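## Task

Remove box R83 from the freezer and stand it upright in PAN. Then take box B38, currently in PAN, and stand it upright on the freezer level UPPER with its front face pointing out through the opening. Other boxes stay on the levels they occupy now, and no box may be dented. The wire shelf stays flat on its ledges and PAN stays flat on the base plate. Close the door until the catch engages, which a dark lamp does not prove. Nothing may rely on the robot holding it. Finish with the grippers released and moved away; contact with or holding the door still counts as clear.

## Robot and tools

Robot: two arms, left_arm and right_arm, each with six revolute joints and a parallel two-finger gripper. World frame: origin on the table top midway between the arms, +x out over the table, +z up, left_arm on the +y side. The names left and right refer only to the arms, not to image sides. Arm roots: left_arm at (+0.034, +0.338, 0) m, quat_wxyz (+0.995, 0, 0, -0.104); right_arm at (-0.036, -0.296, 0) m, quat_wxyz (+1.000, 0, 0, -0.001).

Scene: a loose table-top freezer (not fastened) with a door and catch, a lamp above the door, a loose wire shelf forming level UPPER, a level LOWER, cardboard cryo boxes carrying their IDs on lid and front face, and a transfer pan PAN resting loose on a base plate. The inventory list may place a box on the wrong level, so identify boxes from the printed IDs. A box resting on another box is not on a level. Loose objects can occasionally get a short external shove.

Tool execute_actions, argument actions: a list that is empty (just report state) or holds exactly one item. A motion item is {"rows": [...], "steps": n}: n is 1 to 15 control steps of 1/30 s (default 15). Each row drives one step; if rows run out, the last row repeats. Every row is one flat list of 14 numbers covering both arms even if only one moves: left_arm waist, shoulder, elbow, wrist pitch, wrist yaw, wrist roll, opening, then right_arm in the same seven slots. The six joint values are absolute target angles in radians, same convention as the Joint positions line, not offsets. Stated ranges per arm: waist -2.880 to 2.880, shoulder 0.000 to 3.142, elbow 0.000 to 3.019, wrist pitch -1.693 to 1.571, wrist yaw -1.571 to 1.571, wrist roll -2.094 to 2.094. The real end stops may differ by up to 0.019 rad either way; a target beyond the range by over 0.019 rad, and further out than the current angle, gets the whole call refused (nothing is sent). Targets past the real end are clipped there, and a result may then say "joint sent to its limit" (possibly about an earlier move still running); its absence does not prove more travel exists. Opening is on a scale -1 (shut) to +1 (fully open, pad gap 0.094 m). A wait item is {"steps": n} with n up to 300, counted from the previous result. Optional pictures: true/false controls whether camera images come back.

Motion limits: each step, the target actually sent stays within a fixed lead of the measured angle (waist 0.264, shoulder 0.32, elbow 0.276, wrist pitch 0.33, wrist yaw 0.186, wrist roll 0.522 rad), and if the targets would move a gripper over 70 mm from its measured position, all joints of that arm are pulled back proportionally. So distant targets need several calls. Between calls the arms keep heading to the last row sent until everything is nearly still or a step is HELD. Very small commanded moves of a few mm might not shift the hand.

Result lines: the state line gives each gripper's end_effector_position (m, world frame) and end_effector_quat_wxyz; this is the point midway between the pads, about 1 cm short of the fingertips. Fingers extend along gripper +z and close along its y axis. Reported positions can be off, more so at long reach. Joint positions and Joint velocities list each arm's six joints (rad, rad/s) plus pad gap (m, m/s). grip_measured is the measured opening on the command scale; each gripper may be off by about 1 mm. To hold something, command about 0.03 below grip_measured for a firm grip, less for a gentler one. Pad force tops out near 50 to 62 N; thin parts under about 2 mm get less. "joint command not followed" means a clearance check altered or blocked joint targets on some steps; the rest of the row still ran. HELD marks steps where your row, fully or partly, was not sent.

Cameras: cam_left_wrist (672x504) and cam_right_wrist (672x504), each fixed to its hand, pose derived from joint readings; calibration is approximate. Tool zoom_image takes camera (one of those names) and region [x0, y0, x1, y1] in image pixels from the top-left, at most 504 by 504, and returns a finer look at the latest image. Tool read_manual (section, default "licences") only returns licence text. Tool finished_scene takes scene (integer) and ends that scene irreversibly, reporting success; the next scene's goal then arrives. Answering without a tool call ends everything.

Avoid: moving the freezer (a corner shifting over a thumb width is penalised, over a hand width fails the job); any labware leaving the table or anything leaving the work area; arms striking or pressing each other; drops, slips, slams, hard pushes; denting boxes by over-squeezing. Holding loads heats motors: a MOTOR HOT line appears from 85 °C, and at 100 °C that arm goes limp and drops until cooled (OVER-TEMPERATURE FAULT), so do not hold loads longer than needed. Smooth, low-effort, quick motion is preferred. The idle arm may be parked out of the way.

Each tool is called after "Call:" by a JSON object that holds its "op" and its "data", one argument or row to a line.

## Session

Call:
{"op": "execute_actions", "data": {
  "actions": []
}}

Scene clock: 0.00 s of 12600.00 s.
left_arm: end_effector_position=(+0.5350, +0.3750, +0.2757) grip_measured=+1.000 end_effector_quat_wxyz=(-0.064, +0.725, -0.685, +0.041) | right_arm: end_effector_position=(+0.3671, +0.2762, +0.1392) grip_measured=+1.000 end_effector_quat_wxyz=(+0.068, -0.405, +0.675, +0.613)
Joint positions: left_arm=[ 0.274  1.555  1.578 -1.444 -0.027 -1.561  0.094] | right_arm=[ 0.731  2.046  1.469 -0.118 -1.19   0.261  0.094]
Joint velocities: left_arm=[-0.005 -0.005 -0.012 -0.007 -0.051 -0.022  0.   ] | right_arm=[-0.005  0.005  0.002 -0.012 -0.037 -0.007  0.   ]
camera_calibration (this result's frames):
cam_left_wrist: T_world_to_cam=[[0.989193, 0.0355906, 0.142234, -0.580099], [-0.0486226, -0.835565, 0.547236, 0.193948], [0.138322, -0.548238, -0.824804, 0.480844], [0, 0, 0, 1]] pos_world=[0.516749, 0.446319, 0.372976]
cam_right_wrist: T_world_to_cam=[[0.618694, 0.0808456, -0.781461, -0.141116], [-0.302565, -0.893446, -0.331976, 0.406969], [-0.725032, 0.441835, -0.528309, 0.338392], [0, 0, 0, 1]] pos_world=[0.455787, 0.2255, 0.203603]

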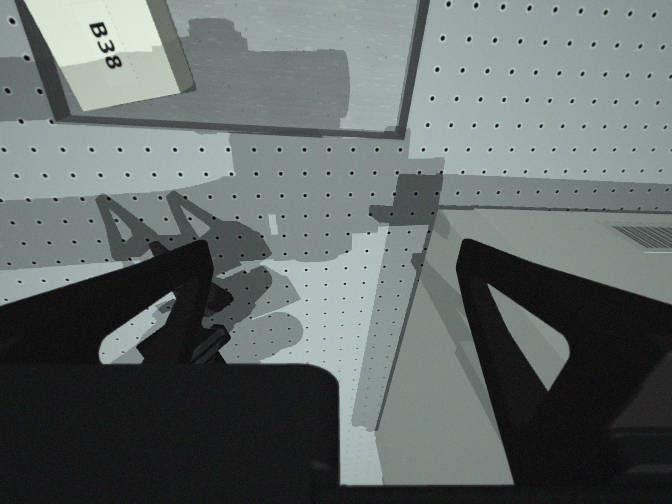

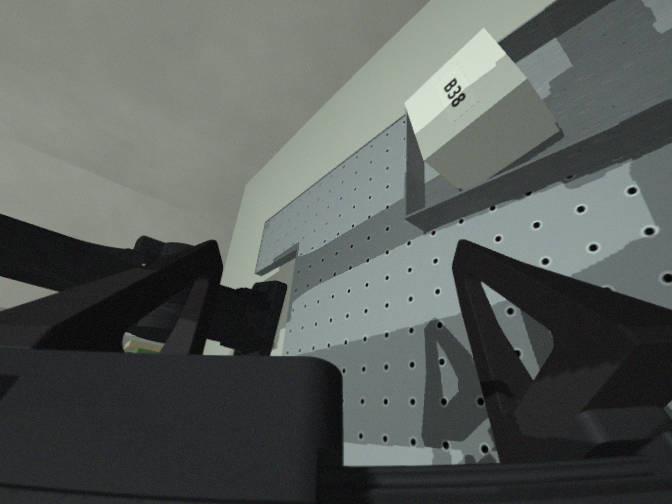

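Call:
{"op": "execute_actions", "data": {
  "actions": [
    {"rows":[[0.274,1.0,1.5,-1.2,0,-0.8,1,0.6,1.6,1.1,-0.118,-1.19,0.26,1]]}
  ],
  "pictures": false
}}

Call:
{"op": "execute_actions", "data": {
  "actions": [
    {"rows":[[0.1,0.6,1.0,-0.7,0,0,1,0.35,0.9,0.85,-0.4,-0.5,0,1]]}
  ],
  "pictures": false
}}

Call:
{"op": "execute_actions", "data": {
  "actions": [
    {"rows":[[-0.3,0.5,0.8,-0.5,0,0,1,0.35,0.5,0.8,-0.5,0,0,1]]}
  ],
  "pictures": false
}}

Call:
{"op": "execute_actions", "data": {
  "actions": [
    {"steps":40}
  ]
}}

Scene clock: 4.07 s of 12600.00 s.
left_arm: end_effector_position=(+0.4586, +0.3663, +0.4691) grip_measured=+1.000 end_effector_quat_wxyz=(+0.326, -0.472, +0.803, -0.161) | right_arm: end_effector_position=(+0.3320, +0.1363, +0.2442) grip_measured=+1.000 end_effector_quat_wxyz=(+0.144, -0.371, +0.686, +0.609)
Joint positions: left_arm=[ 0.274  1.094  1.503 -1.236 -0.006 -0.995  0.094] | right_arm=[ 0.586  1.59   1.089 -0.117 -1.187  0.261  0.094]
Joint velocities: left_arm=[-0.005 -1.197  0.002  0.281  0.022  1.15   0.   ] | right_arm=[ 0.015 -0.386 -0.012 -0.012 -0.007  0.051  0.   ]
Steps of this call (steps 1 to 90: nothing new was sent; then 0.57 s passed at rest; steps 91 to 105: all 15 steps of this action). Readings (joint positions):
91: left_arm=[0.274 1.545 1.570 -1.424 -0.023 -1.525] | right_arm=[0.729 2.038 1.454 -0.117 -1.187 0.261]
92: left_arm=[0.274 1.528 1.549 -1.383 -0.018 -1.475] | right_arm=[0.725 2.013 1.412 -0.117 -1.186 0.261]
94: left_arm=[0.274 1.479 1.519 -1.334 -0.013 -1.387] | right_arm=[0.706 1.943 1.304 -0.117 -1.186 0.261]
98: left_arm=[0.274 1.356 1.503 -1.286 -0.010 -1.230] | right_arm=[0.649 1.793 1.141 -0.117 -1.186 0.261]
105: the state above

Scene clock: 4.57 s of 12600.00 s.
left_arm: end_effector_position=(+0.3573, +0.3004, +0.4822) grip_measured=+1.000 end_effector_quat_wxyz=(+0.593, +0.012, +0.803, -0.059) | right_arm: end_effector_position=(+0.3379, -0.0768, +0.3466) grip_measured=+1.000 end_effector_quat_wxyz=(+0.464, -0.249, +0.792, +0.309)
Joint positions: left_arm=[ 0.094  0.581  1.009 -0.723  0.    -0.084  0.094] | right_arm=[ 0.341  0.907  0.836 -0.377 -0.509  0.053  0.094]
Joint velocities: left_arm=[-0.015  0.386 -0.066  0.017 -0.022  0.462  0.   ] | right_arm=[ 0.015 -1.099 -0.017  0.002  0.022 -0.256  0.   ]
Steps of this call (steps 1 to 15: all 15 steps of this action). Readings (joint positions):
1: left_arm=[0.266 1.044 1.479 -1.189 -0.008 -0.935] | right_arm=[0.581 1.569 1.081 -0.134 -1.149 0.245]
2: left_arm=[0.243 0.975 1.422 -1.101 -0.008 -0.867] | right_arm=[0.572 1.539 1.056 -0.168 -1.104 0.226]
4: left_arm=[0.172 0.819 1.279 -0.937 -0.005 -0.716] | right_arm=[0.528 1.456 0.982 -0.232 -1.012 0.191]
8: left_arm=[0.094 0.540 1.031 -0.758 0.000 -0.346] | right_arm=[0.407 1.262 0.866 -0.327 -0.787 0.131]
15: the state above

Scene clock: 5.07 s of 12600.00 s.
left_arm: end_effector_position=(+0.3211, +0.1738, +0.4122) grip_measured=+1.000 end_effector_quat_wxyz=(+0.588, +0.196, +0.767, -0.163) | right_arm: end_effector_position=(+0.2679, -0.1874, +0.4446) grip_measured=+1.000 end_effector_quat_wxyz=(+0.636, -0.125, +0.753, +0.118)
Joint positions: left_arm=[-0.308  0.509  0.775 -0.524  0.004 -0.019  0.094] | right_arm=[ 0.346  0.479  0.798 -0.484 -0.005  0.018  0.094]
Joint velocities: left_arm=[-0.005 -0.044  0.002  0.012  0.022  0.022  0.   ] | right_arm=[-0.005  0.269 -0.037 -0.027 -0.007 -0.051  0.   ]
Steps of this call (steps 1 to 15: all 15 steps of this action). Readings (joint positions):
1: left_arm=[0.076 0.586 0.986 -0.688 -0.007 -0.074] | right_arm=[0.343 0.862 0.836 -0.386 -0.457 0.048]
2: left_arm=[0.024 0.576 0.941 -0.623 -0.008 -0.066] | right_arm=[0.345 0.813 0.829 -0.406 -0.394 0.045]
4: left_arm=[-0.129 0.547 0.849 -0.562 -0.007 -0.051] | right_arm=[0.345 0.693 0.808 -0.439 -0.261 0.040]
8: left_arm=[-0.326 0.523 0.775 -0.546 0.004 -0.027] | right_arm=[0.346 0.480 0.798 -0.476 -0.014 0.026]
15: the state above

Scene clock: 6.40 s of 12600.00 s.
left_arm: end_effector_position=(+0.3210, +0.1738, +0.4124) grip_measured=+1.000 end_effector_quat_wxyz=(+0.589, +0.197, +0.767, -0.162) | right_arm: end_effector_position=(+0.2742, -0.1851, +0.4323) grip_measured=+1.000 end_effector_quat_wxyz=(+0.623, -0.128, +0.763, +0.115)
Joint positions: left_arm=[-0.308  0.509  0.775 -0.523  0.004 -0.016  0.094] | right_arm=[ 0.346  0.499  0.789 -0.488 -0.005  0.016  0.094]
Joint velocities: left_arm=[-0.005  0.005  0.002 -0.007  0.081  0.022  0.   ] | right_arm=[-0.015 -0.015 -0.002 -0.002 -0.051 -0.007  0.   ]
Steps of this call (steps 1 to 30: the robot went on to your last target; steps 31 to 40: nothing new was sent). Readings (joint positions):
1: left_arm=[-0.308 0.509 0.775 -0.523 0.004 -0.018] | right_arm=[0.346 0.487 0.796 -0.485 -0.005 0.018]
2: left_arm=[-0.308 0.509 0.775 -0.523 0.004 -0.017] | right_arm=[0.346 0.494 0.795 -0.485 -0.005 0.018]
4: left_arm=[-0.308 0.509 0.775 -0.523 0.004 -0.017] | right_arm=[0.346 0.499 0.790 -0.487 -0.005 0.017]
8: left_arm=[-0.308 0.509 0.775 -0.523 0.004 -0.016] | right_arm=[0.346 0.499 0.789 -0.488 -0.005 0.016]
40: the state above
All arms were judged still, so your last target was given up. Only a new action makes them travel on or press farther. Fingers that are still opening or closing keep moving.
camera_calibration (this result's frames):
cam_left_wrist: T_world_to_cam=[[-0.493688, -0.869631, -0.00374167, 0.312919], [-0.665724, 0.380691, -0.641783, 0.417663], [0.559539, -0.314349, -0.766877, 0.313147], [0, 0, 0, 1]] pos_world=[0.257315, 0.211561, 0.509365]
cam_right_wrist: T_world_to_cam=[[0.342025, -0.939195, -0.0305071, -0.254909], [-0.69739, -0.23194, -0.678123, 0.444345], [0.629814, 0.253211, -0.734315, 0.312353], [0, 0, 0, 1]] pos_world=[0.200343, -0.215439, 0.522909]

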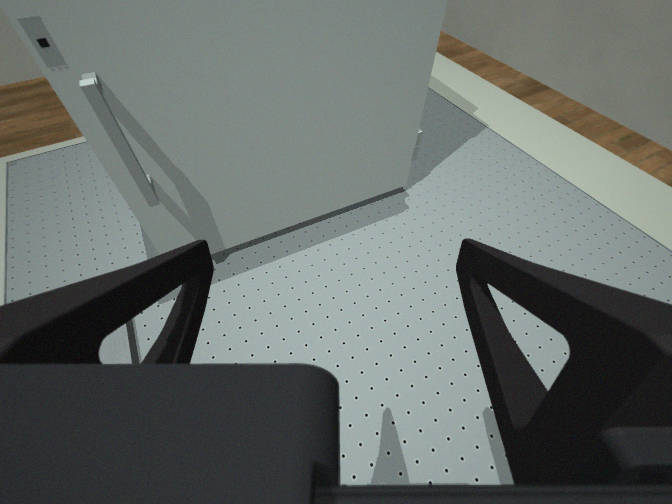

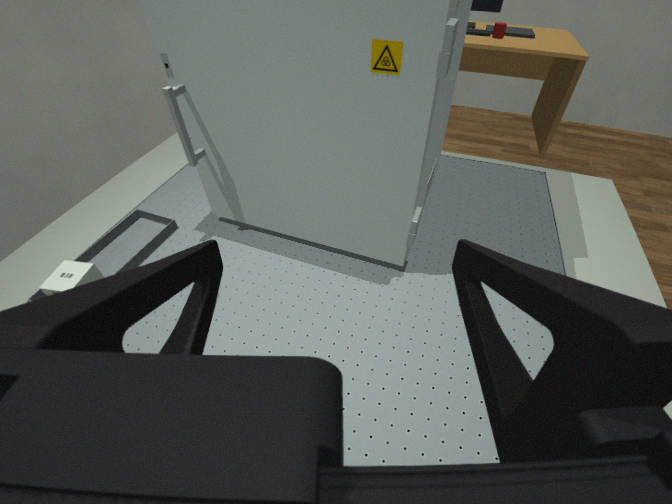

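Call:
{"op": "execute_actions", "data": {
  "actions": [
    {"rows":[[-0.06,1.0,0.6,0.4,-0.23,0,1,0.35,0.5,0.8,-0.5,0,0,1]]}
  ],
  "pictures": false
}}

Call:
{"op": "execute_actions", "data": {
  "actions": [
    {"rows":[[-0.04,1.15,0.66,0.52,-0.23,0,1,0.35,0.5,0.8,-0.5,0,0,1],[-0.04,1.15,0.66,0.52,-0.23,0,1,0.35,0.5,0.8,-0.5,0,0,1],[-0.04,1.15,0.66,0.52,-0.23,0,1,0.35,0.5,0.8,-0.5,0,0,1],[-0.03,1.26,0.71,0.6,-0.23,0,1,0.35,0.5,0.8,-0.5,0,0,1],[-0.03,1.26,0.71,0.6,-0.23,0,1,0.35,0.5,0.8,-0.5,0,0,1],[-0.03,1.26,0.71,0.6,-0.23,0,1,0.35,0.5,0.8,-0.5,0,0,1],[-0.018,1.35,0.75,0.67,-0.23,0,1,0.35,0.5,0.8,-0.5,0,0,1]]}
  ],
  "pictures": false
}}

Call:
{"op": "execute_actions", "data": {
  "actions": [
    {"steps":15}
  ]
}}

Scene clock: 12.57 s of 12600.00 s.
left_arm: end_effector_position=(+0.5006, +0.2491, +0.2844) grip_measured=+1.000 end_effector_quat_wxyz=(+0.654, +0.022, +0.756, -0.007) | right_arm: end_effector_position=(+0.2742, -0.1852, +0.4323) grip_measured=+1.000 end_effector_quat_wxyz=(+0.623, -0.127, +0.763, +0.115)
Joint positions: left_arm=[-0.06   1.054  0.584  0.322 -0.227 -0.016  0.094] | right_arm=[ 0.346  0.499  0.789 -0.488 -0.005  0.016  0.094]
Joint velocities: left_arm=[-0.024 -0.015 -0.076  0.579  0.022 -0.007  0.   ] | right_arm=[ 0.005 -0.024 -0.012 -0.007 -0.022  0.022  0.   ]
Steps of this call (steps 1 to 90: nothing new was sent; then 2.67 s passed at rest; steps 91 to 105: all 15 steps of this action). Readings (joint positions):
91: left_arm=[-0.302 0.515 0.768 -0.504 -0.023 -0.016] | right_arm=[0.346 0.499 0.789 -0.488 -0.005 0.016]
92: left_arm=[-0.282 0.528 0.757 -0.461 -0.059 -0.016] | right_arm=[0.346 0.499 0.789 -0.488 -0.005 0.016]
94: left_arm=[-0.225 0.582 0.729 -0.377 -0.124 -0.016] | right_arm=[0.346 0.499 0.789 -0.488 -0.005 0.016]
98: left_arm=[-0.130 0.769 0.668 -0.177 -0.199 -0.016] | right_arm=[0.346 0.499 0.789 -0.488 -0.005 0.016]
105: the state above

Scene clock: 13.07 s of 12600.00 s.
left_arm: end_effector_position=(+0.5814, +0.2471, +0.2702) grip_measured=+1.000 end_effector_quat_wxyz=(+0.697, -0.001, +0.717, -0.006) | right_arm: end_effector_position=(+0.2742, -0.1852, +0.4323) grip_measured=+1.000 end_effector_quat_wxyz=(+0.623, -0.128, +0.763, +0.115)
Joint positions: left_arm=[-0.025  1.37   0.698  0.642 -0.227 -0.016  0.094] | right_arm=[ 0.346  0.499  0.789 -0.488 -0.005  0.016  0.094]
Joint velocities: left_arm=[-0.005 -0.044 -0.002  0.105 -0.095 -0.037  0.   ] | right_arm=[ 0.005  0.005  0.012 -0.017  0.007 -0.051  0.   ]
Steps of this call (steps 1 to 15: all 15 steps of this action). Readings (joint positions):
1: left_arm=[-0.059 1.059 0.583 0.360 -0.227 -0.016] | right_arm=[0.346 0.499 0.789 -0.488 -0.005 0.016]
2: left_arm=[-0.057 1.073 0.588 0.415 -0.227 -0.016] | right_arm=[0.346 0.499 0.789 -0.488 -0.005 0.016]
4: left_arm=[-0.051 1.118 0.607 0.490 -0.227 -0.016] | right_arm=[0.346 0.499 0.789 -0.488 -0.005 0.016]
8: left_arm=[-0.035 1.273 0.672 0.607 -0.227 -0.016] | right_arm=[0.346 0.499 0.789 -0.488 -0.005 0.016]
15: the state above

Scene clock: 13.57 s of 12600.00 s.
left_arm: end_effector_position=(+0.5814, +0.2471, +0.2714) grip_measured=+1.000 end_effector_quat_wxyz=(+0.698, -0.001, +0.716, -0.006) | right_arm: end_effector_position=(+0.2742, -0.1852, +0.4323) grip_measured=+1.000 end_effector_quat_wxyz=(+0.623, -0.128, +0.763, +0.115)
Joint positions: left_arm=[-0.025  1.369  0.698  0.646 -0.227 -0.016  0.094] | right_arm=[ 0.346  0.499  0.789 -0.488 -0.005  0.016  0.094]
Joint velocities: left_arm=[-0.015 -0.015  0.017 -0.012  0.037 -0.022  0.   ] | right_arm=[ 0.015 -0.015 -0.027 -0.022  0.022 -0.007  0.   ]
Steps of this call (steps 1 to 15: the robot went on to your last target). Readings (joint positions):
1: left_arm=[-0.025 1.370 0.698 0.645 -0.227 -0.016] | right_arm=[0.346 0.499 0.789 -0.488 -0.005 0.016]
2: left_arm=[-0.025 1.369 0.698 0.646 -0.227 -0.016] | right_arm=[0.346 0.499 0.789 -0.488 -0.005 0.016]
4: left_arm=[-0.025 1.369 0.698 0.646 -0.227 -0.016] | right_arm=[0.346 0.499 0.789 -0.488 -0.005 0.016]
8: left_arm=[-0.025 1.369 0.698 0.646 -0.227 -0.016] | right_arm=[0.346 0.499 0.789 -0.488 -0.005 0.016]
15: the state above
All arms were judged still, so your last target was given up. Only a new action makes them travel on or press farther. Fingers that are still opening or closing keep moving.
camera_calibration (this result's frames):
cam_left_wrist: T_world_to_cam=[[-0.00210189, -0.999952, -0.00951831, 0.252653], [-0.59827, 0.00888443, -0.801245, 0.56856], [0.801292, 0.00401039, -0.59826, -0.182545], [0, 0, 0, 1]] pos_world=[0.486955, 0.248322, 0.348751]
cam_right_wrist: T_world_to_cam=[[0.341749, -0.93931, -0.0300583, -0.255114], [-0.697356, -0.232018, -0.678132, 0.444326], [0.630002, 0.252712, -0.734325, 0.312215], [0, 0, 0, 1]] pos_world=[0.200342, -0.21544, 0.522911]

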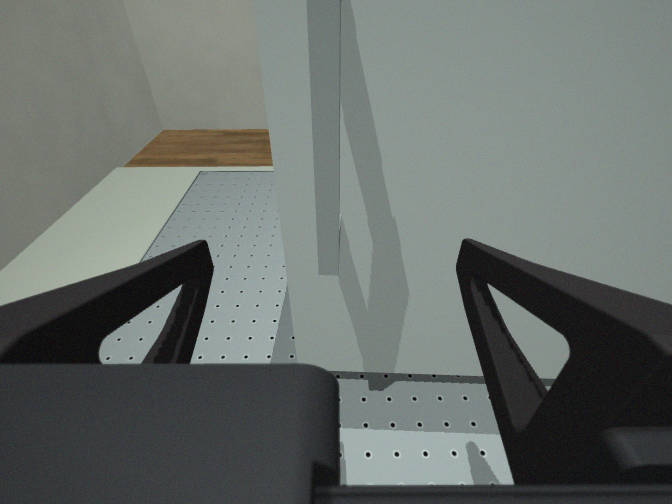

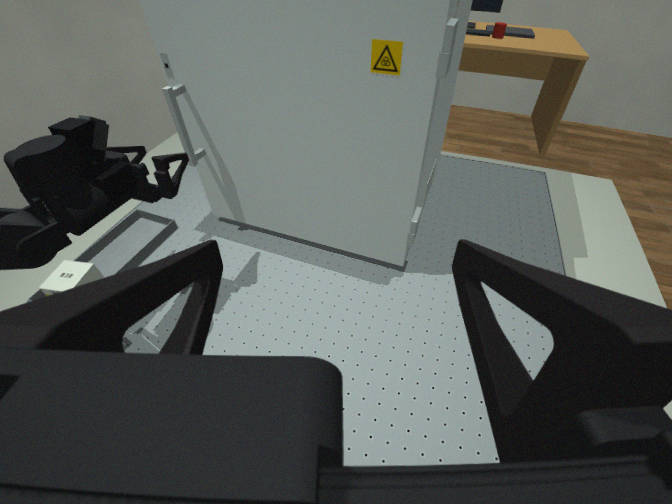

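Call:
{"op": "execute_actions", "data": {
  "actions": [
    {"rows":[[-0.01,1.39,0.77,0.66,-0.215,0,1,0.35,0.5,0.8,-0.5,0,0,1],[-0.004,1.407,0.79,0.66,-0.205,0,1,0.35,0.5,0.8,-0.5,0,0,1],[0.002,1.424,0.81,0.66,-0.195,0,1,0.35,0.5,0.8,-0.5,0,0,1],[0.008,1.441,0.83,0.66,-0.185,0,1,0.35,0.5,0.8,-0.5,0,0,1],[0.014,1.458,0.85,0.66,-0.175,0,1,0.35,0.5,0.8,-0.5,0,0,1],[0.02,1.475,0.87,0.66,-0.165,0,1,0.35,0.5,0.8,-0.5,0,0,1],[0.026,1.492,0.89,0.66,-0.155,0,1,0.35,0.5,0.8,-0.5,0,0,1],[0.032,1.509,0.91,0.66,-0.145,0,1,0.35,0.5,0.8,-0.5,0,0,1],[0.038,1.526,0.93,0.66,-0.135,0,1,0.35,0.5,0.8,-0.5,0,0,1],[0.042,1.545,0.95,0.66,-0.13,0,1,0.35,0.5,0.8,-0.5,0,0,1]]}
  ],
  "pictures": false
}}

Call:
{"op": "execute_actions", "data": {
  "actions": [
    {"steps":10}
  ]
}}

Scene clock: 18.20 s of 12600.00 s.
left_arm: end_effector_position=(+0.6578, +0.2536, +0.2829) grip_measured=+1.000 end_effector_quat_wxyz=(+0.708, +0.007, +0.706, -0.018) | right_arm: end_effector_position=(+0.2742, -0.1852, +0.4323) grip_measured=+1.000 end_effector_quat_wxyz=(+0.623, -0.128, +0.763, +0.115)
Joint positions: left_arm=[ 0.038  1.542  0.899  0.646 -0.135 -0.016  0.094] | right_arm=[ 0.346  0.499  0.789 -0.488 -0.005  0.016  0.094]
Joint velocities: left_arm=[-0.005 -0.015  0.002  0.007 -0.007  0.037  0.   ] | right_arm=[-0.005  0.005  0.012  0.007  0.022  0.081  0.   ]
Steps of this call (steps 1 to 90: nothing new was sent; then 1.13 s passed at rest; steps 91 to 105: all 15 steps of this action). Readings (joint positions):
91: left_arm=[-0.024 1.370 0.699 0.646 -0.223 -0.016] | right_arm=[0.346 0.499 0.789 -0.488 -0.005 0.016]
92: left_arm=[-0.023 1.372 0.701 0.646 -0.216 -0.016] | right_arm=[0.346 0.499 0.789 -0.488 -0.005 0.016]
94: left_arm=[-0.016 1.388 0.720 0.646 -0.198 -0.016] | right_arm=[0.346 0.499 0.789 -0.488 -0.005 0.016]
98: left_arm=[0.008 1.459 0.806 0.646 -0.157 -0.016] | right_arm=[0.346 0.499 0.789 -0.488 -0.005 0.016]
105: the state above

Scene clock: 18.53 s of 12600.00 s.
left_arm: end_effector_position=(+0.6578, +0.2535, +0.2829) grip_measured=+1.000 end_effector_quat_wxyz=(+0.708, +0.007, +0.706, -0.019) | right_arm: end_effector_position=(+0.2742, -0.1852, +0.4323) grip_measured=+1.000 end_effector_quat_wxyz=(+0.623, -0.128, +0.763, +0.115)
Joint positions: left_arm=[ 0.038  1.542  0.899  0.646 -0.134 -0.016  0.094] | right_arm=[ 0.346  0.499  0.789 -0.488 -0.005  0.016  0.094]
Joint velocities: left_arm=[-0.005  0.005 -0.002  0.007  0.022  0.007  0.   ] | right_arm=[ 0.015  0.005 -0.007  0.007  0.022  0.037  0.   ]
Steps of this call (steps 1 to 10: the robot went on to your last target). Readings (joint positions):
1: left_arm=[0.038 1.542 0.899 0.646 -0.135 -0.016] | right_arm=[0.346 0.499 0.789 -0.488 -0.005 0.016]
2: left_arm=[0.038 1.542 0.899 0.646 -0.134 -0.016] | right_arm=[0.346 0.499 0.789 -0.488 -0.005 0.016]
4: left_arm=[0.038 1.542 0.899 0.646 -0.134 -0.016] | right_arm=[0.346 0.499 0.789 -0.488 -0.005 0.016]
8: left_arm=[0.038 1.542 0.899 0.646 -0.134 -0.016] | right_arm=[0.346 0.499 0.789 -0.488 -0.005 0.016]
10: the state above
camera_calibration (this result's frames):
cam_left_wrist: T_world_to_cam=[[-0.0316772, -0.999493, -0.00327814, 0.276802], [-0.575321, 0.0209156, -0.81766, 0.60993], [0.817314, -0.0240152, -0.575692, -0.246816], [0, 0, 0, 1]] pos_world=[0.5614, 0.257977, 0.357533]
cam_right_wrist: T_world_to_cam=[[0.341749, -0.93931, -0.0300583, -0.255114], [-0.697356, -0.232018, -0.678132, 0.444326], [0.630002, 0.252712, -0.734325, 0.312215], [0, 0, 0, 1]] pos_world=[0.200342, -0.21544, 0.522911]

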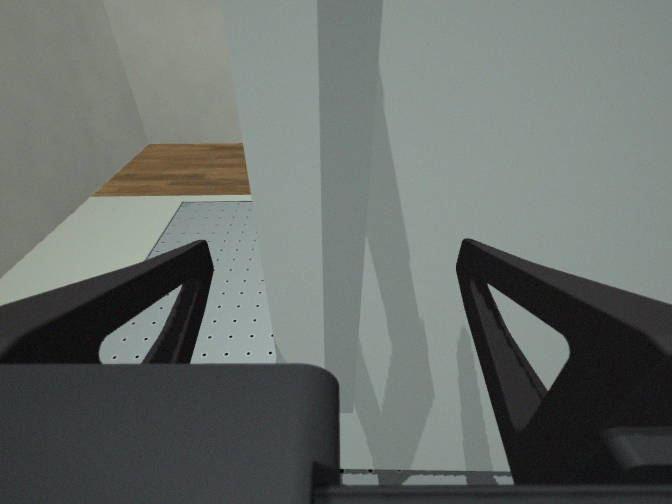

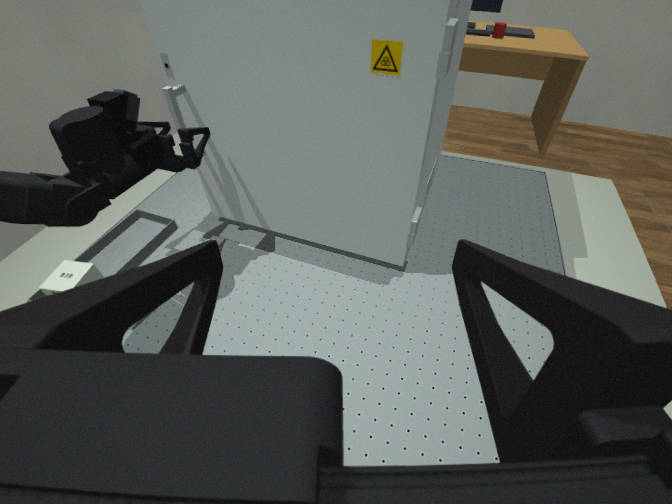

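Call:
{"op": "execute_actions", "data": {
  "actions": [
    {"rows":[[0.036,1.542,0.91,0.65,-0.13,0,-0.81,0.35,0.5,0.8,-0.5,0,0,1]],"steps":12}
  ],
  "pictures": false
}}

Call:
{"op": "execute_actions", "data": {
  "actions": [
    {"rows":[[0.028,1.525,0.885,0.65,-0.15,0,-0.81,0.35,0.5,0.8,-0.5,0,0,1],[0.02,1.515,0.875,0.65,-0.17,0,-0.81,0.35,0.5,0.8,-0.5,0,0,1],[0.012,1.505,0.865,0.65,-0.188,0,-0.81,0.35,0.5,0.8,-0.5,0,0,1],[0.004,1.495,0.855,0.65,-0.206,0,-0.81,0.35,0.5,0.8,-0.5,0,0,1],[-0.004,1.485,0.845,0.65,-0.224,0,-0.81,0.35,0.5,0.8,-0.5,0,0,1],[-0.012,1.475,0.835,0.65,-0.242,0,-0.81,0.35,0.5,0.8,-0.5,0,0,1],[-0.02,1.465,0.825,0.65,-0.26,0,-0.81,0.35,0.5,0.8,-0.5,0,0,1],[-0.028,1.455,0.815,0.65,-0.278,0,-0.81,0.35,0.5,0.8,-0.5,0,0,1],[-0.036,1.445,0.805,0.65,-0.296,0,-0.81,0.35,0.5,0.8,-0.5,0,0,1],[-0.044,1.435,0.795,0.65,-0.314,0,-0.81,0.35,0.5,0.8,-0.5,0,0,1],[-0.052,1.425,0.785,0.65,-0.332,0,-0.81,0.35,0.5,0.8,-0.5,0,0,1],[-0.06,1.415,0.775,0.65,-0.35,0,-0.81,0.35,0.5,0.8,-0.5,0,0,1],[-0.068,1.405,0.765,0.65,-0.368,0,-0.81,0.35,0.5,0.8,-0.5,0,0,1],[-0.076,1.395,0.757,0.65,-0.386,0,-0.81,0.35,0.5,0.8,-0.5,0,0,1],[-0.084,1.388,0.75,0.65,-0.405,0,-0.81,0.35,0.5,0.8,-0.5,0,0,1]]}
  ]
}}

Scene clock: 25.90 s of 12600.00 s.
left_arm: end_effector_position=(+0.6576, +0.2510, +0.2829) grip_measured=-0.769 end_effector_quat_wxyz=(+0.708, +0.012, +0.706, -0.020) | right_arm: end_effector_position=(+0.2742, -0.1852, +0.4323) grip_measured=+1.000 end_effector_quat_wxyz=(+0.623, -0.128, +0.763, +0.115)
Joint positions: left_arm=[ 0.036  1.542  0.899  0.646 -0.128 -0.011  0.011] | right_arm=[ 0.346  0.499  0.789 -0.488 -0.005  0.016  0.094]
Joint velocities: left_arm=[ 0.005  0.005 -0.007 -0.017  0.051 -0.007 -0.   ] | right_arm=[-0.024  0.005  0.012  0.007  0.007 -0.022  0.   ]
Steps of this call (steps 1 to 15: the robot went on to your last target; steps 16 to 90: nothing new was sent; then 3.97 s passed at rest; steps 91 to 102: all 12 steps of this action). Readings (joint positions):
91: left_arm=[0.038 1.542 0.899 0.646 -0.134 -0.016] | right_arm=[0.346 0.499 0.789 -0.488 -0.005 0.016]
92: left_arm=[0.038 1.542 0.899 0.646 -0.134 -0.016] | right_arm=[0.346 0.499 0.789 -0.488 -0.005 0.016]
94: left_arm=[0.038 1.542 0.899 0.646 -0.134 -0.016] | right_arm=[0.346 0.499 0.789 -0.488 -0.005 0.016]
98: left_arm=[0.036 1.542 0.899 0.646 -0.128 -0.011] | right_arm=[0.346 0.499 0.789 -0.488 -0.005 0.016]
102: the state above

Scene clock: 26.40 s of 12600.00 s.
left_arm: end_effector_position=(+0.6004, +0.2435, +0.2809) grip_measured=-0.769 end_effector_quat_wxyz=(+0.704, -0.040, +0.708, +0.033) | right_arm: end_effector_position=(+0.2742, -0.1852, +0.4323) grip_measured=+1.000 end_effector_quat_wxyz=(+0.623, -0.128, +0.763, +0.115)
Joint positions: left_arm=[-0.067  1.424  0.77   0.647 -0.378 -0.012  0.011] | right_arm=[ 0.346  0.499  0.789 -0.488 -0.005  0.016  0.094]
Joint velocities: left_arm=[-0.269 -0.239 -0.222 -0.007 -0.549 -0.037  0.001] | right_arm=[-0.005 -0.015 -0.022  0.002 -0.022 -0.007  0.   ]
Steps of this call (steps 1 to 15: all 15 steps of this action). Readings (joint positions):
1: left_arm=[0.036 1.542 0.899 0.646 -0.132 -0.010] | right_arm=[0.346 0.499 0.789 -0.488 -0.005 0.016]
2: left_arm=[0.033 1.542 0.899 0.646 -0.142 -0.010] | right_arm=[0.346 0.499 0.789 -0.488 -0.005 0.016]
4: left_arm=[0.024 1.542 0.899 0.646 -0.173 -0.010] | right_arm=[0.346 0.499 0.789 -0.488 -0.005 0.016]
8: left_arm=[-0.004 1.506 0.858 0.647 -0.247 -0.010] | right_arm=[0.346 0.499 0.789 -0.488 -0.005 0.016]
15: the state above
camera_calibration (this result's frames):
cam_left_wrist: T_world_to_cam=[[0.107655, -0.99414, -0.00985255, 0.181968], [-0.581404, -0.0549148, -0.81176, 0.595926], [0.806461, 0.093118, -0.583908, -0.220924], [0, 0, 0, 1]] pos_world=[0.50505, 0.234198, 0.356542]
cam_right_wrist: T_world_to_cam=[[0.341749, -0.93931, -0.0300583, -0.255114], [-0.697356, -0.232018, -0.678132, 0.444326], [0.630002, 0.252712, -0.734325, 0.312215], [0, 0, 0, 1]] pos_world=[0.200342, -0.21544, 0.522911]

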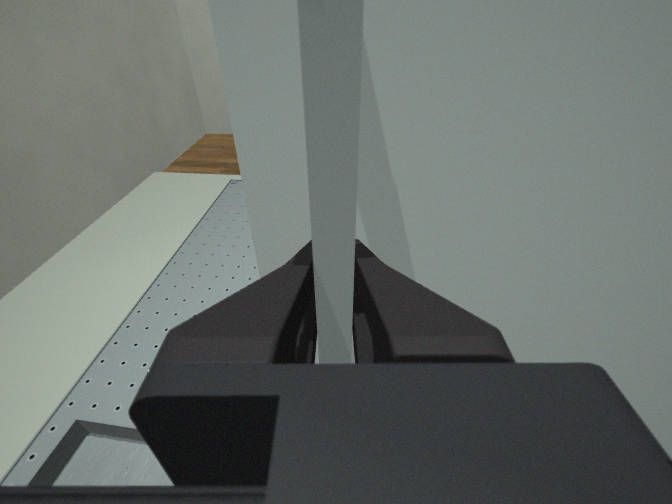

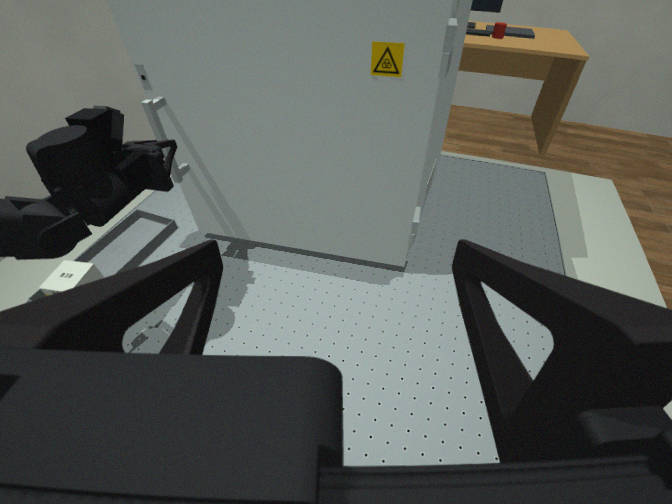

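Call:
{"op": "execute_actions", "data": {
  "actions": [
    {"rows":[[-0.1,1.375,0.738,0.65,-0.437,0,-0.81,0.25,0.5,0.8,-0.5,0,0,1],[-0.116,1.363,0.727,0.65,-0.468,0,-0.81,0.2,0.5,0.8,-0.5,0,0,1],[-0.132,1.352,0.716,0.65,-0.5,0,-0.81,0.14,0.5,0.8,-0.5,0,0,1],[-0.148,1.341,0.705,0.65,-0.53,0,-0.81,0.08,0.5,0.8,-0.5,0,0,1],[-0.164,1.33,0.694,0.65,-0.562,0,-0.81,0.02,0.5,0.8,-0.5,0,0,1],[-0.18,1.32,0.683,0.65,-0.594,0,-0.81,-0.04,0.5,0.8,-0.5,0,0,1],[-0.197,1.31,0.673,0.65,-0.625,0,-0.81,-0.1,0.5,0.8,-0.5,0,0,1],[-0.213,1.3,0.663,0.65,-0.657,0,-0.81,-0.16,0.5,0.8,-0.5,0,0,1],[-0.23,1.292,0.653,0.65,-0.688,0,-0.81,-0.22,0.5,0.8,-0.5,0,0,1],[-0.246,1.285,0.644,0.65,-0.72,0,-0.81,-0.28,0.5,0.8,-0.5,0,0,1],[-0.266,1.278,0.638,0.65,-0.755,0,-0.81,-0.34,0.5,0.8,-0.5,0,0,1],[-0.287,1.272,0.632,0.65,-0.79,0,-0.81,-0.4,0.5,0.8,-0.5,0,0,1],[-0.307,1.266,0.627,0.65,-0.826,0,-0.81,-0.46,0.5,0.8,-0.5,0,0,1],[-0.328,1.26,0.622,0.65,-0.86,0,-0.81,-0.53,0.5,0.8,-0.5,0,0,1],[-0.348,1.255,0.617,0.65,-0.897,0,-0.81,-0.6,0.5,0.8,-0.5,0,0,1]]}
  ],
  "pictures": false
}}

Call:
{"op": "execute_actions", "data": {
  "actions": [
    {"rows":[[-0.369,1.25,0.612,0.65,-0.932,0,-0.81,-0.6,0.1,0.22,-1,0,0,1],[-0.389,1.246,0.608,0.65,-0.968,0,-0.81,-0.6,0.1,0.22,-1,0,0,1],[-0.41,1.243,0.605,0.65,-1.003,0,-0.81,-0.6,0.1,0.22,-1,0,0,1],[-0.43,1.241,0.602,0.65,-1.04,0,-0.81,-0.6,0.1,0.22,-1,0,0,1],[-0.451,1.24,0.6,0.65,-1.074,0,-0.81,-0.6,0.1,0.22,-1,0,0,1],[-0.472,1.242,0.6,0.65,-1.11,0,-0.81,-0.6,0.1,0.22,-1,0,0,1],[-0.494,1.245,0.603,0.65,-1.147,0,-0.81,-0.6,0.1,0.22,-1,0,0,1],[-0.515,1.248,0.606,0.65,-1.183,0,-0.81,-0.6,0.1,0.22,-1,0,0,1],[-0.537,1.25,0.61,0.65,-1.22,0,-0.81,-0.6,0.1,0.22,-1,0,0,1],[-0.558,1.253,0.614,0.65,-1.256,0,-0.81,-0.6,0.1,0.22,-1,0,0,1],[-0.58,1.256,0.618,0.65,-1.292,0,-0.81,-0.6,0.1,0.22,-1,0,0,1],[-0.6,1.259,0.622,0.65,-1.33,0,-0.81,-0.6,0.1,0.22,-1,0,0,1],[-0.622,1.262,0.626,0.65,-1.365,0,-0.81,-0.6,0.1,0.22,-1,0,0,1]]}
  ],
  "pictures": false
}}

Call:
{"op": "execute_actions", "data": {
  "actions": [
    {"rows":[[-0.622,1.262,0.626,0.65,-1.365,0,-0.81,-0.6,0.1,0.22,-1,0,0,1],[-0.622,1.262,0.626,0.65,-1.365,0,-0.81,-0.6,0.1,0.22,-1,0,0,1],[-0.622,1.262,0.626,0.65,-1.365,0,0,-0.6,0.1,0.22,-1,0,0,1],[-0.622,1.262,0.626,0.65,-1.365,0,0,-0.6,0.1,0.22,-1,0,0,1],[-0.622,1.262,0.626,0.65,-1.365,0,0,-0.6,0.1,0.22,-1,0,0,1],[-0.622,1.262,0.626,0.65,-1.365,0,0,-0.6,0.1,0.22,-1,0,0,1],[-0.622,1.262,0.626,0.65,-1.365,0,0,-0.6,0.1,0.22,-1,0,0,1],[-0.7,1.255,0.62,0.65,-1.43,0,0,-0.6,0.1,0.22,-1,0,0,1],[-0.7,1.255,0.62,0.65,-1.43,0,0,-0.6,0.1,0.22,-1,0,0,1],[-0.78,1.25,0.62,0.65,-1.51,0,0,-0.6,0.1,0.22,-1,0,0,1]]}
  ],
  "pictures": false
}}

Call:
{"op": "execute_actions", "data": {
  "actions": [
    {"rows":[[-0.78,1.02,0.443,0.58,-1.5,0,0,-0.6,0.1,0.22,-1,0,0,1],[-0.78,1.02,0.443,0.58,-1.5,0,0,-0.6,0.1,0.22,-1,0,0,1],[-0.78,1.02,0.443,0.58,-1.5,0,-1,-0.6,0.1,0.22,-1,0,0,1],[-0.78,1.02,0.443,0.58,-1.5,0,-1,-0.6,0.1,0.22,-1,0,0,1],[-0.78,1.02,0.443,0.58,-1.5,0,-1,-0.6,0.1,0.22,-1,0,0,1],[-0.78,1.02,0.443,0.58,-1.5,0,-1,-0.6,0.1,0.22,-1,0,0,1],[0.5,1.02,0.443,0.58,-1.5,0,-1,-0.6,0.1,0.22,-1,0,0,1]]}
  ],
  "pictures": false
}}

Call:
{"op": "execute_actions", "data": {
  "actions": [
    {"steps":10}
  ],
  "pictures": false
}}

Call:
{"op": "execute_actions", "data": {
  "actions": [
    {"rows":[[0.5,1.6,1.0,0.643,1.2,0,-1,-0.6,0.1,0.22,-1,0,0,1]]}
  ],
  "pictures": false
}}

Call:
{"op": "execute_actions", "data": {
  "actions": [
    {"steps":22}
  ]
}}

Scene clock: 42.80 s of 12600.00 s.
left_arm: end_effector_position=(+0.5080, +0.2135, +0.2784) grip_measured=-0.770 end_effector_quat_wxyz=(+0.697, -0.121, +0.699, +0.108) | right_arm: end_effector_position=(+0.2563, -0.4484, +0.4323) grip_measured=+1.000 end_effector_quat_wxyz=(+0.617, +0.189, +0.750, -0.146)
Joint positions: left_arm=[-0.314  1.29   0.635  0.647 -0.849 -0.024  0.011] | right_arm=[-0.477  0.499  0.789 -0.488 -0.002  0.014  0.094]
Joint velocities: left_arm=[-0.591 -0.142 -0.12   0.002 -1.048 -0.051 -0.   ] | right_arm=[-1.88  -0.024 -0.002  0.022 -0.037  0.022  0.   ]
Steps of this call (steps 1 to 30: the robot went on to your last target; steps 31 to 477: nothing new was sent; steps 478 to 492: all 15 steps of this action). Readings (joint positions):
478: left_arm=[-0.082 1.406 0.752 0.647 -0.407 -0.014] | right_arm=[0.340 0.499 0.789 -0.488 -0.005 0.015]
479: left_arm=[-0.089 1.406 0.751 0.647 -0.428 -0.014] | right_arm=[0.317 0.499 0.789 -0.488 -0.005 0.015]
481: left_arm=[-0.112 1.396 0.740 0.647 -0.487 -0.015] | right_arm=[0.222 0.499 0.789 -0.488 -0.005 0.014]
485: left_arm=[-0.180 1.347 0.691 0.647 -0.613 -0.019] | right_arm=[-0.050 0.499 0.789 -0.488 -0.004 0.014]
492: the state above

Scene clock: 43.30 s of 12600.00 s.
left_arm: end_effector_position=(+0.4207, +0.1605, +0.2763) grip_measured=-0.770 end_effector_quat_wxyz=(+0.685, -0.184, +0.684, +0.169) | right_arm: end_effector_position=(+0.1193, -0.4029, +0.0811) grip_measured=+1.000 end_effector_quat_wxyz=(+0.318, +0.285, +0.899, -0.097)
Joint positions: left_arm=[-0.625  1.274  0.613  0.647 -1.339 -0.035  0.011] | right_arm=[-0.595  0.115  0.197 -0.976  0.003  0.014  0.094]
Joint velocities: left_arm=[-0.357 -0.015 -0.012 -0.017 -0.359 -0.007  0.001] | right_arm=[-0.005 -0.093 -0.725 -0.447  0.066 -0.11   0.   ]
Steps of this call (steps 1 to 15: all 15 steps of this action). Readings (joint positions):
1: left_arm=[-0.333 1.286 0.630 0.647 -0.884 -0.025] | right_arm=[-0.532 0.490 0.779 -0.505 0.001 0.014]
2: left_arm=[-0.354 1.282 0.626 0.647 -0.919 -0.025] | right_arm=[-0.565 0.464 0.755 -0.541 0.003 0.014]
4: left_arm=[-0.395 1.275 0.619 0.647 -0.989 -0.027] | right_arm=[-0.592 0.379 0.673 -0.624 0.003 0.014]
8: left_arm=[-0.479 1.271 0.613 0.647 -1.131 -0.030] | right_arm=[-0.595 0.217 0.493 -0.784 0.003 0.014]
15: the state above

Scene clock: 43.80 s of 12600.00 s.
left_arm: end_effector_position=(+0.3744, +0.1259, +0.2779) grip_measured=-0.002 end_effector_quat_wxyz=(+0.685, -0.179, +0.684, +0.174) | right_arm: end_effector_position=(+0.1131, -0.3986, +0.0662) grip_measured=+1.000 end_effector_quat_wxyz=(+0.299, +0.287, +0.906, -0.091)
Joint positions: left_arm=[-0.79   1.271  0.613  0.647 -1.504 -0.017  0.047] | right_arm=[-0.595  0.113  0.174 -0.996  0.003  0.014  0.094]
Joint velocities: left_arm=[-0.19  -0.024 -0.002  0.002 -0.051  0.022 -0.   ] | right_arm=[-0.015  0.015 -0.022  0.002 -0.066  0.022  0.   ]
Steps of this call (steps 1 to 15: all 15 steps of this action). Readings (joint positions):
1: left_arm=[-0.633 1.274 0.613 0.647 -1.348 -0.035] | right_arm=[-0.595 0.114 0.179 -0.988 0.003 0.014]
2: left_arm=[-0.635 1.274 0.613 0.647 -1.350 -0.035] | right_arm=[-0.595 0.114 0.172 -0.994 0.003 0.014]
4: left_arm=[-0.634 1.274 0.613 0.647 -1.359 -0.030] | right_arm=[-0.595 0.114 0.174 -0.996 0.003 0.014]
8: left_arm=[-0.636 1.274 0.613 0.647 -1.390 -0.022] | right_arm=[-0.595 0.113 0.174 -0.996 0.003 0.014]
15: the state above

Scene clock: 44.30 s of 12600.00 s.
left_arm: end_effector_position=(+0.3570, +0.4131, +0.2771) grip_measured=-0.990 end_effector_quat_wxyz=(+0.590, -0.400, +0.583, +0.390) | right_arm: end_effector_position=(+0.1131, -0.3986, +0.0662) grip_measured=+1.000 end_effector_quat_wxyz=(+0.299, +0.287, +0.906, -0.091)
Joint positions: left_arm=[-0.105  1.013  0.428  0.587 -1.5   -0.014  0.   ] | right_arm=[-0.595  0.113  0.174 -0.996  0.003  0.014  0.094]
Joint velocities: left_arm=[ 2.603  0.015  0.002 -0.002 -0.037 -0.007 -0.001] | right_arm=[-0.005 -0.005 -0.012  0.002  0.022  0.007  0.   ]
Steps of this call (steps 1 to 15: all 15 steps of this action). Readings (joint positions):
1: left_arm=[-0.793 1.256 0.600 0.638 -1.496 -0.016] | right_arm=[-0.595 0.113 0.174 -0.996 0.003 0.014]
2: left_arm=[-0.793 1.217 0.564 0.619 -1.493 -0.015] | right_arm=[-0.595 0.113 0.174 -0.996 0.003 0.014]
4: left_arm=[-0.791 1.103 0.474 0.597 -1.498 -0.014] | right_arm=[-0.595 0.113 0.174 -0.996 0.003 0.014]
8: left_arm=[-0.711 0.993 0.428 0.590 -1.501 -0.014] | right_arm=[-0.595 0.113 0.174 -0.996 0.003 0.014]
15: the state above

Scene clock: 44.63 s of 12600.00 s.
left_arm: end_effector_position=(+0.2497, +0.5899, +0.2770) grip_measured=-0.990 end_effector_quat_wxyz=(-0.439, +0.562, -0.429, -0.555) | right_arm: end_effector_position=(+0.1131, -0.3986, +0.0662) grip_measured=+1.000 end_effector_quat_wxyz=(+0.299, +0.287, +0.906, -0.091)
Joint positions: left_arm=[ 0.53   1.013  0.428  0.587 -1.5   -0.014  0.   ] | right_arm=[-0.595  0.113  0.174 -0.996  0.003  0.014  0.094]
Joint velocities: left_arm=[-0.132  0.005  0.007 -0.012 -0.007 -0.007 -0.   ] | right_arm=[-0.024 -0.005 -0.017  0.022 -0.007 -0.051  0.   ]
Steps of this call (steps 1 to 10: the robot went on to your last target). Readings (joint positions):
1: left_arm=[-0.017 1.013 0.428 0.587 -1.500 -0.014] | right_arm=[-0.595 0.113 0.174 -0.996 0.003 0.014]
2: left_arm=[0.072 1.013 0.428 0.587 -1.500 -0.014] | right_arm=[-0.595 0.113 0.174 -0.996 0.003 0.014]
4: left_arm=[0.249 1.013 0.428 0.587 -1.500 -0.014] | right_arm=[-0.595 0.113 0.174 -0.996 0.003 0.014]
8: left_arm=[0.516 1.013 0.428 0.587 -1.500 -0.014] | right_arm=[-0.595 0.113 0.174 -0.996 0.003 0.014]
10: the state above

Scene clock: 45.13 s of 12600.00 s.
left_arm: end_effector_position=(+0.5726, +0.6181, +0.2297) grip_measured=-0.991 end_effector_quat_wxyz=(+0.589, -0.322, +0.665, +0.327) | right_arm: end_effector_position=(+0.1131, -0.3986, +0.0662) grip_measured=+1.000 end_effector_quat_wxyz=(+0.299, +0.287, +0.906, -0.091)
Joint positions: left_arm=[ 0.518  1.602  0.879  0.608 -0.646 -0.014  0.   ] | right_arm=[-0.595  0.113  0.174 -0.996  0.003  0.014  0.094]
Joint velocities: left_arm=[ 0.005  0.249  0.608 -0.007  2.088  0.007 -0.001] | right_arm=[-0.005 -0.005 -0.012 -0.012 -0.007 -0.037  0.   ]
Steps of this call (steps 1 to 15: all 15 steps of this action). Readings (joint positions):
1: left_arm=[0.526 1.023 0.433 0.591 -1.461 -0.014] | right_arm=[-0.595 0.113 0.174 -0.996 0.003 0.014]
2: left_arm=[0.525 1.053 0.450 0.597 -1.411 -0.014] | right_arm=[-0.595 0.113 0.174 -0.996 0.003 0.014]
4: left_arm=[0.523 1.150 0.508 0.603 -1.311 -0.014] | right_arm=[-0.595 0.113 0.174 -0.996 0.003 0.014]
8: left_arm=[0.522 1.373 0.653 0.607 -1.105 -0.014] | right_arm=[-0.595 0.113 0.174 -0.996 0.003 0.014]
15: the state above

Scene clock: 45.87 s of 12600.00 s.
left_arm: end_effector_position=(+0.6020, +0.3434, +0.2696) grip_measured=-0.991 end_effector_quat_wxyz=(+0.627, +0.296, +0.646, -0.319) | right_arm: end_effector_position=(+0.1131, -0.3986, +0.0662) grip_measured=+1.000 end_effector_quat_wxyz=(+0.299, +0.287, +0.906, -0.091)
Joint positions: left_arm=[ 0.504  1.609  0.955  0.625  1.194 -0.014  0.   ] | right_arm=[-0.595  0.113  0.174 -0.996  0.003  0.014  0.094]
Joint velocities: left_arm=[-0.005  0.015 -0.007 -0.002 -0.007  0.022 -0.001] | right_arm=[ 0.005 -0.015 -0.007  0.007 -0.051  0.037  0.   ]
Steps of this call (steps 1 to 22: the robot went on to your last target). Readings (joint positions):
1: left_arm=[0.517 1.608 0.899 0.608 -0.557 -0.014] | right_arm=[-0.595 0.113 0.174 -0.996 0.003 0.014]
2: left_arm=[0.516 1.609 0.914 0.610 -0.460 -0.014] | right_arm=[-0.595 0.113 0.174 -0.996 0.003 0.014]
4: left_arm=[0.514 1.609 0.939 0.618 -0.265 -0.014] | right_arm=[-0.595 0.113 0.174 -0.996 0.003 0.014]
8: left_arm=[0.509 1.609 0.955 0.624 0.126 -0.014] | right_arm=[-0.595 0.113 0.174 -0.996 0.003 0.014]
22: the state above
camera_calibration (this result's frames):
cam_left_wrist: T_world_to_cam=[[-0.779237, -0.626352, 0.0217361, 0.679989], [-0.38182, 0.446944, -0.808983, 0.299941], [0.496993, -0.638689, -0.58743, 0.200413], [0, 0, 0, 1]] pos_world=[0.544792, 0.419857, 0.345595]
cam_right_wrist: T_world_to_cam=[[-0.578426, -0.815504, -0.0193764, -0.258798], [-0.815534, 0.578648, -0.00844731, 0.326315], [0.0181009, 0.0109159, -0.999777, 0.189218], [0, 0, 0, 1]] pos_world=[0.113, -0.401938, 0.186918]

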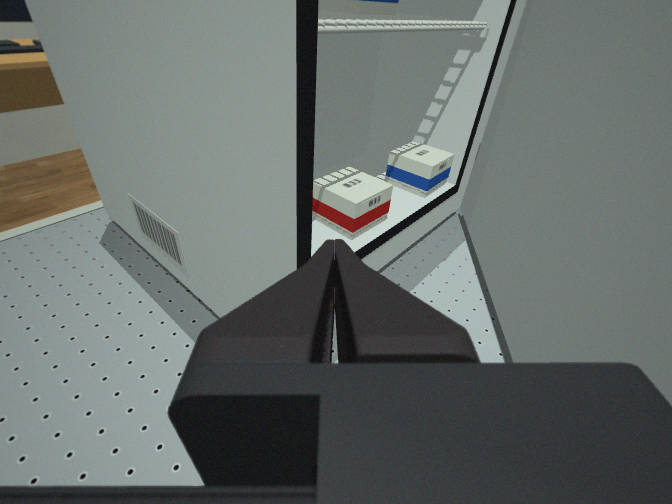

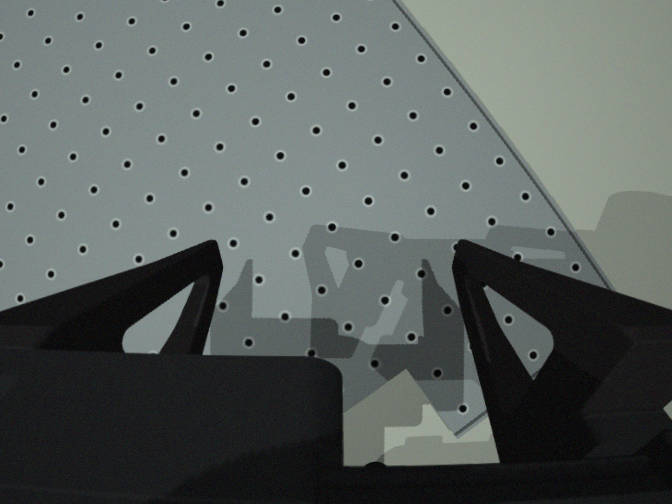

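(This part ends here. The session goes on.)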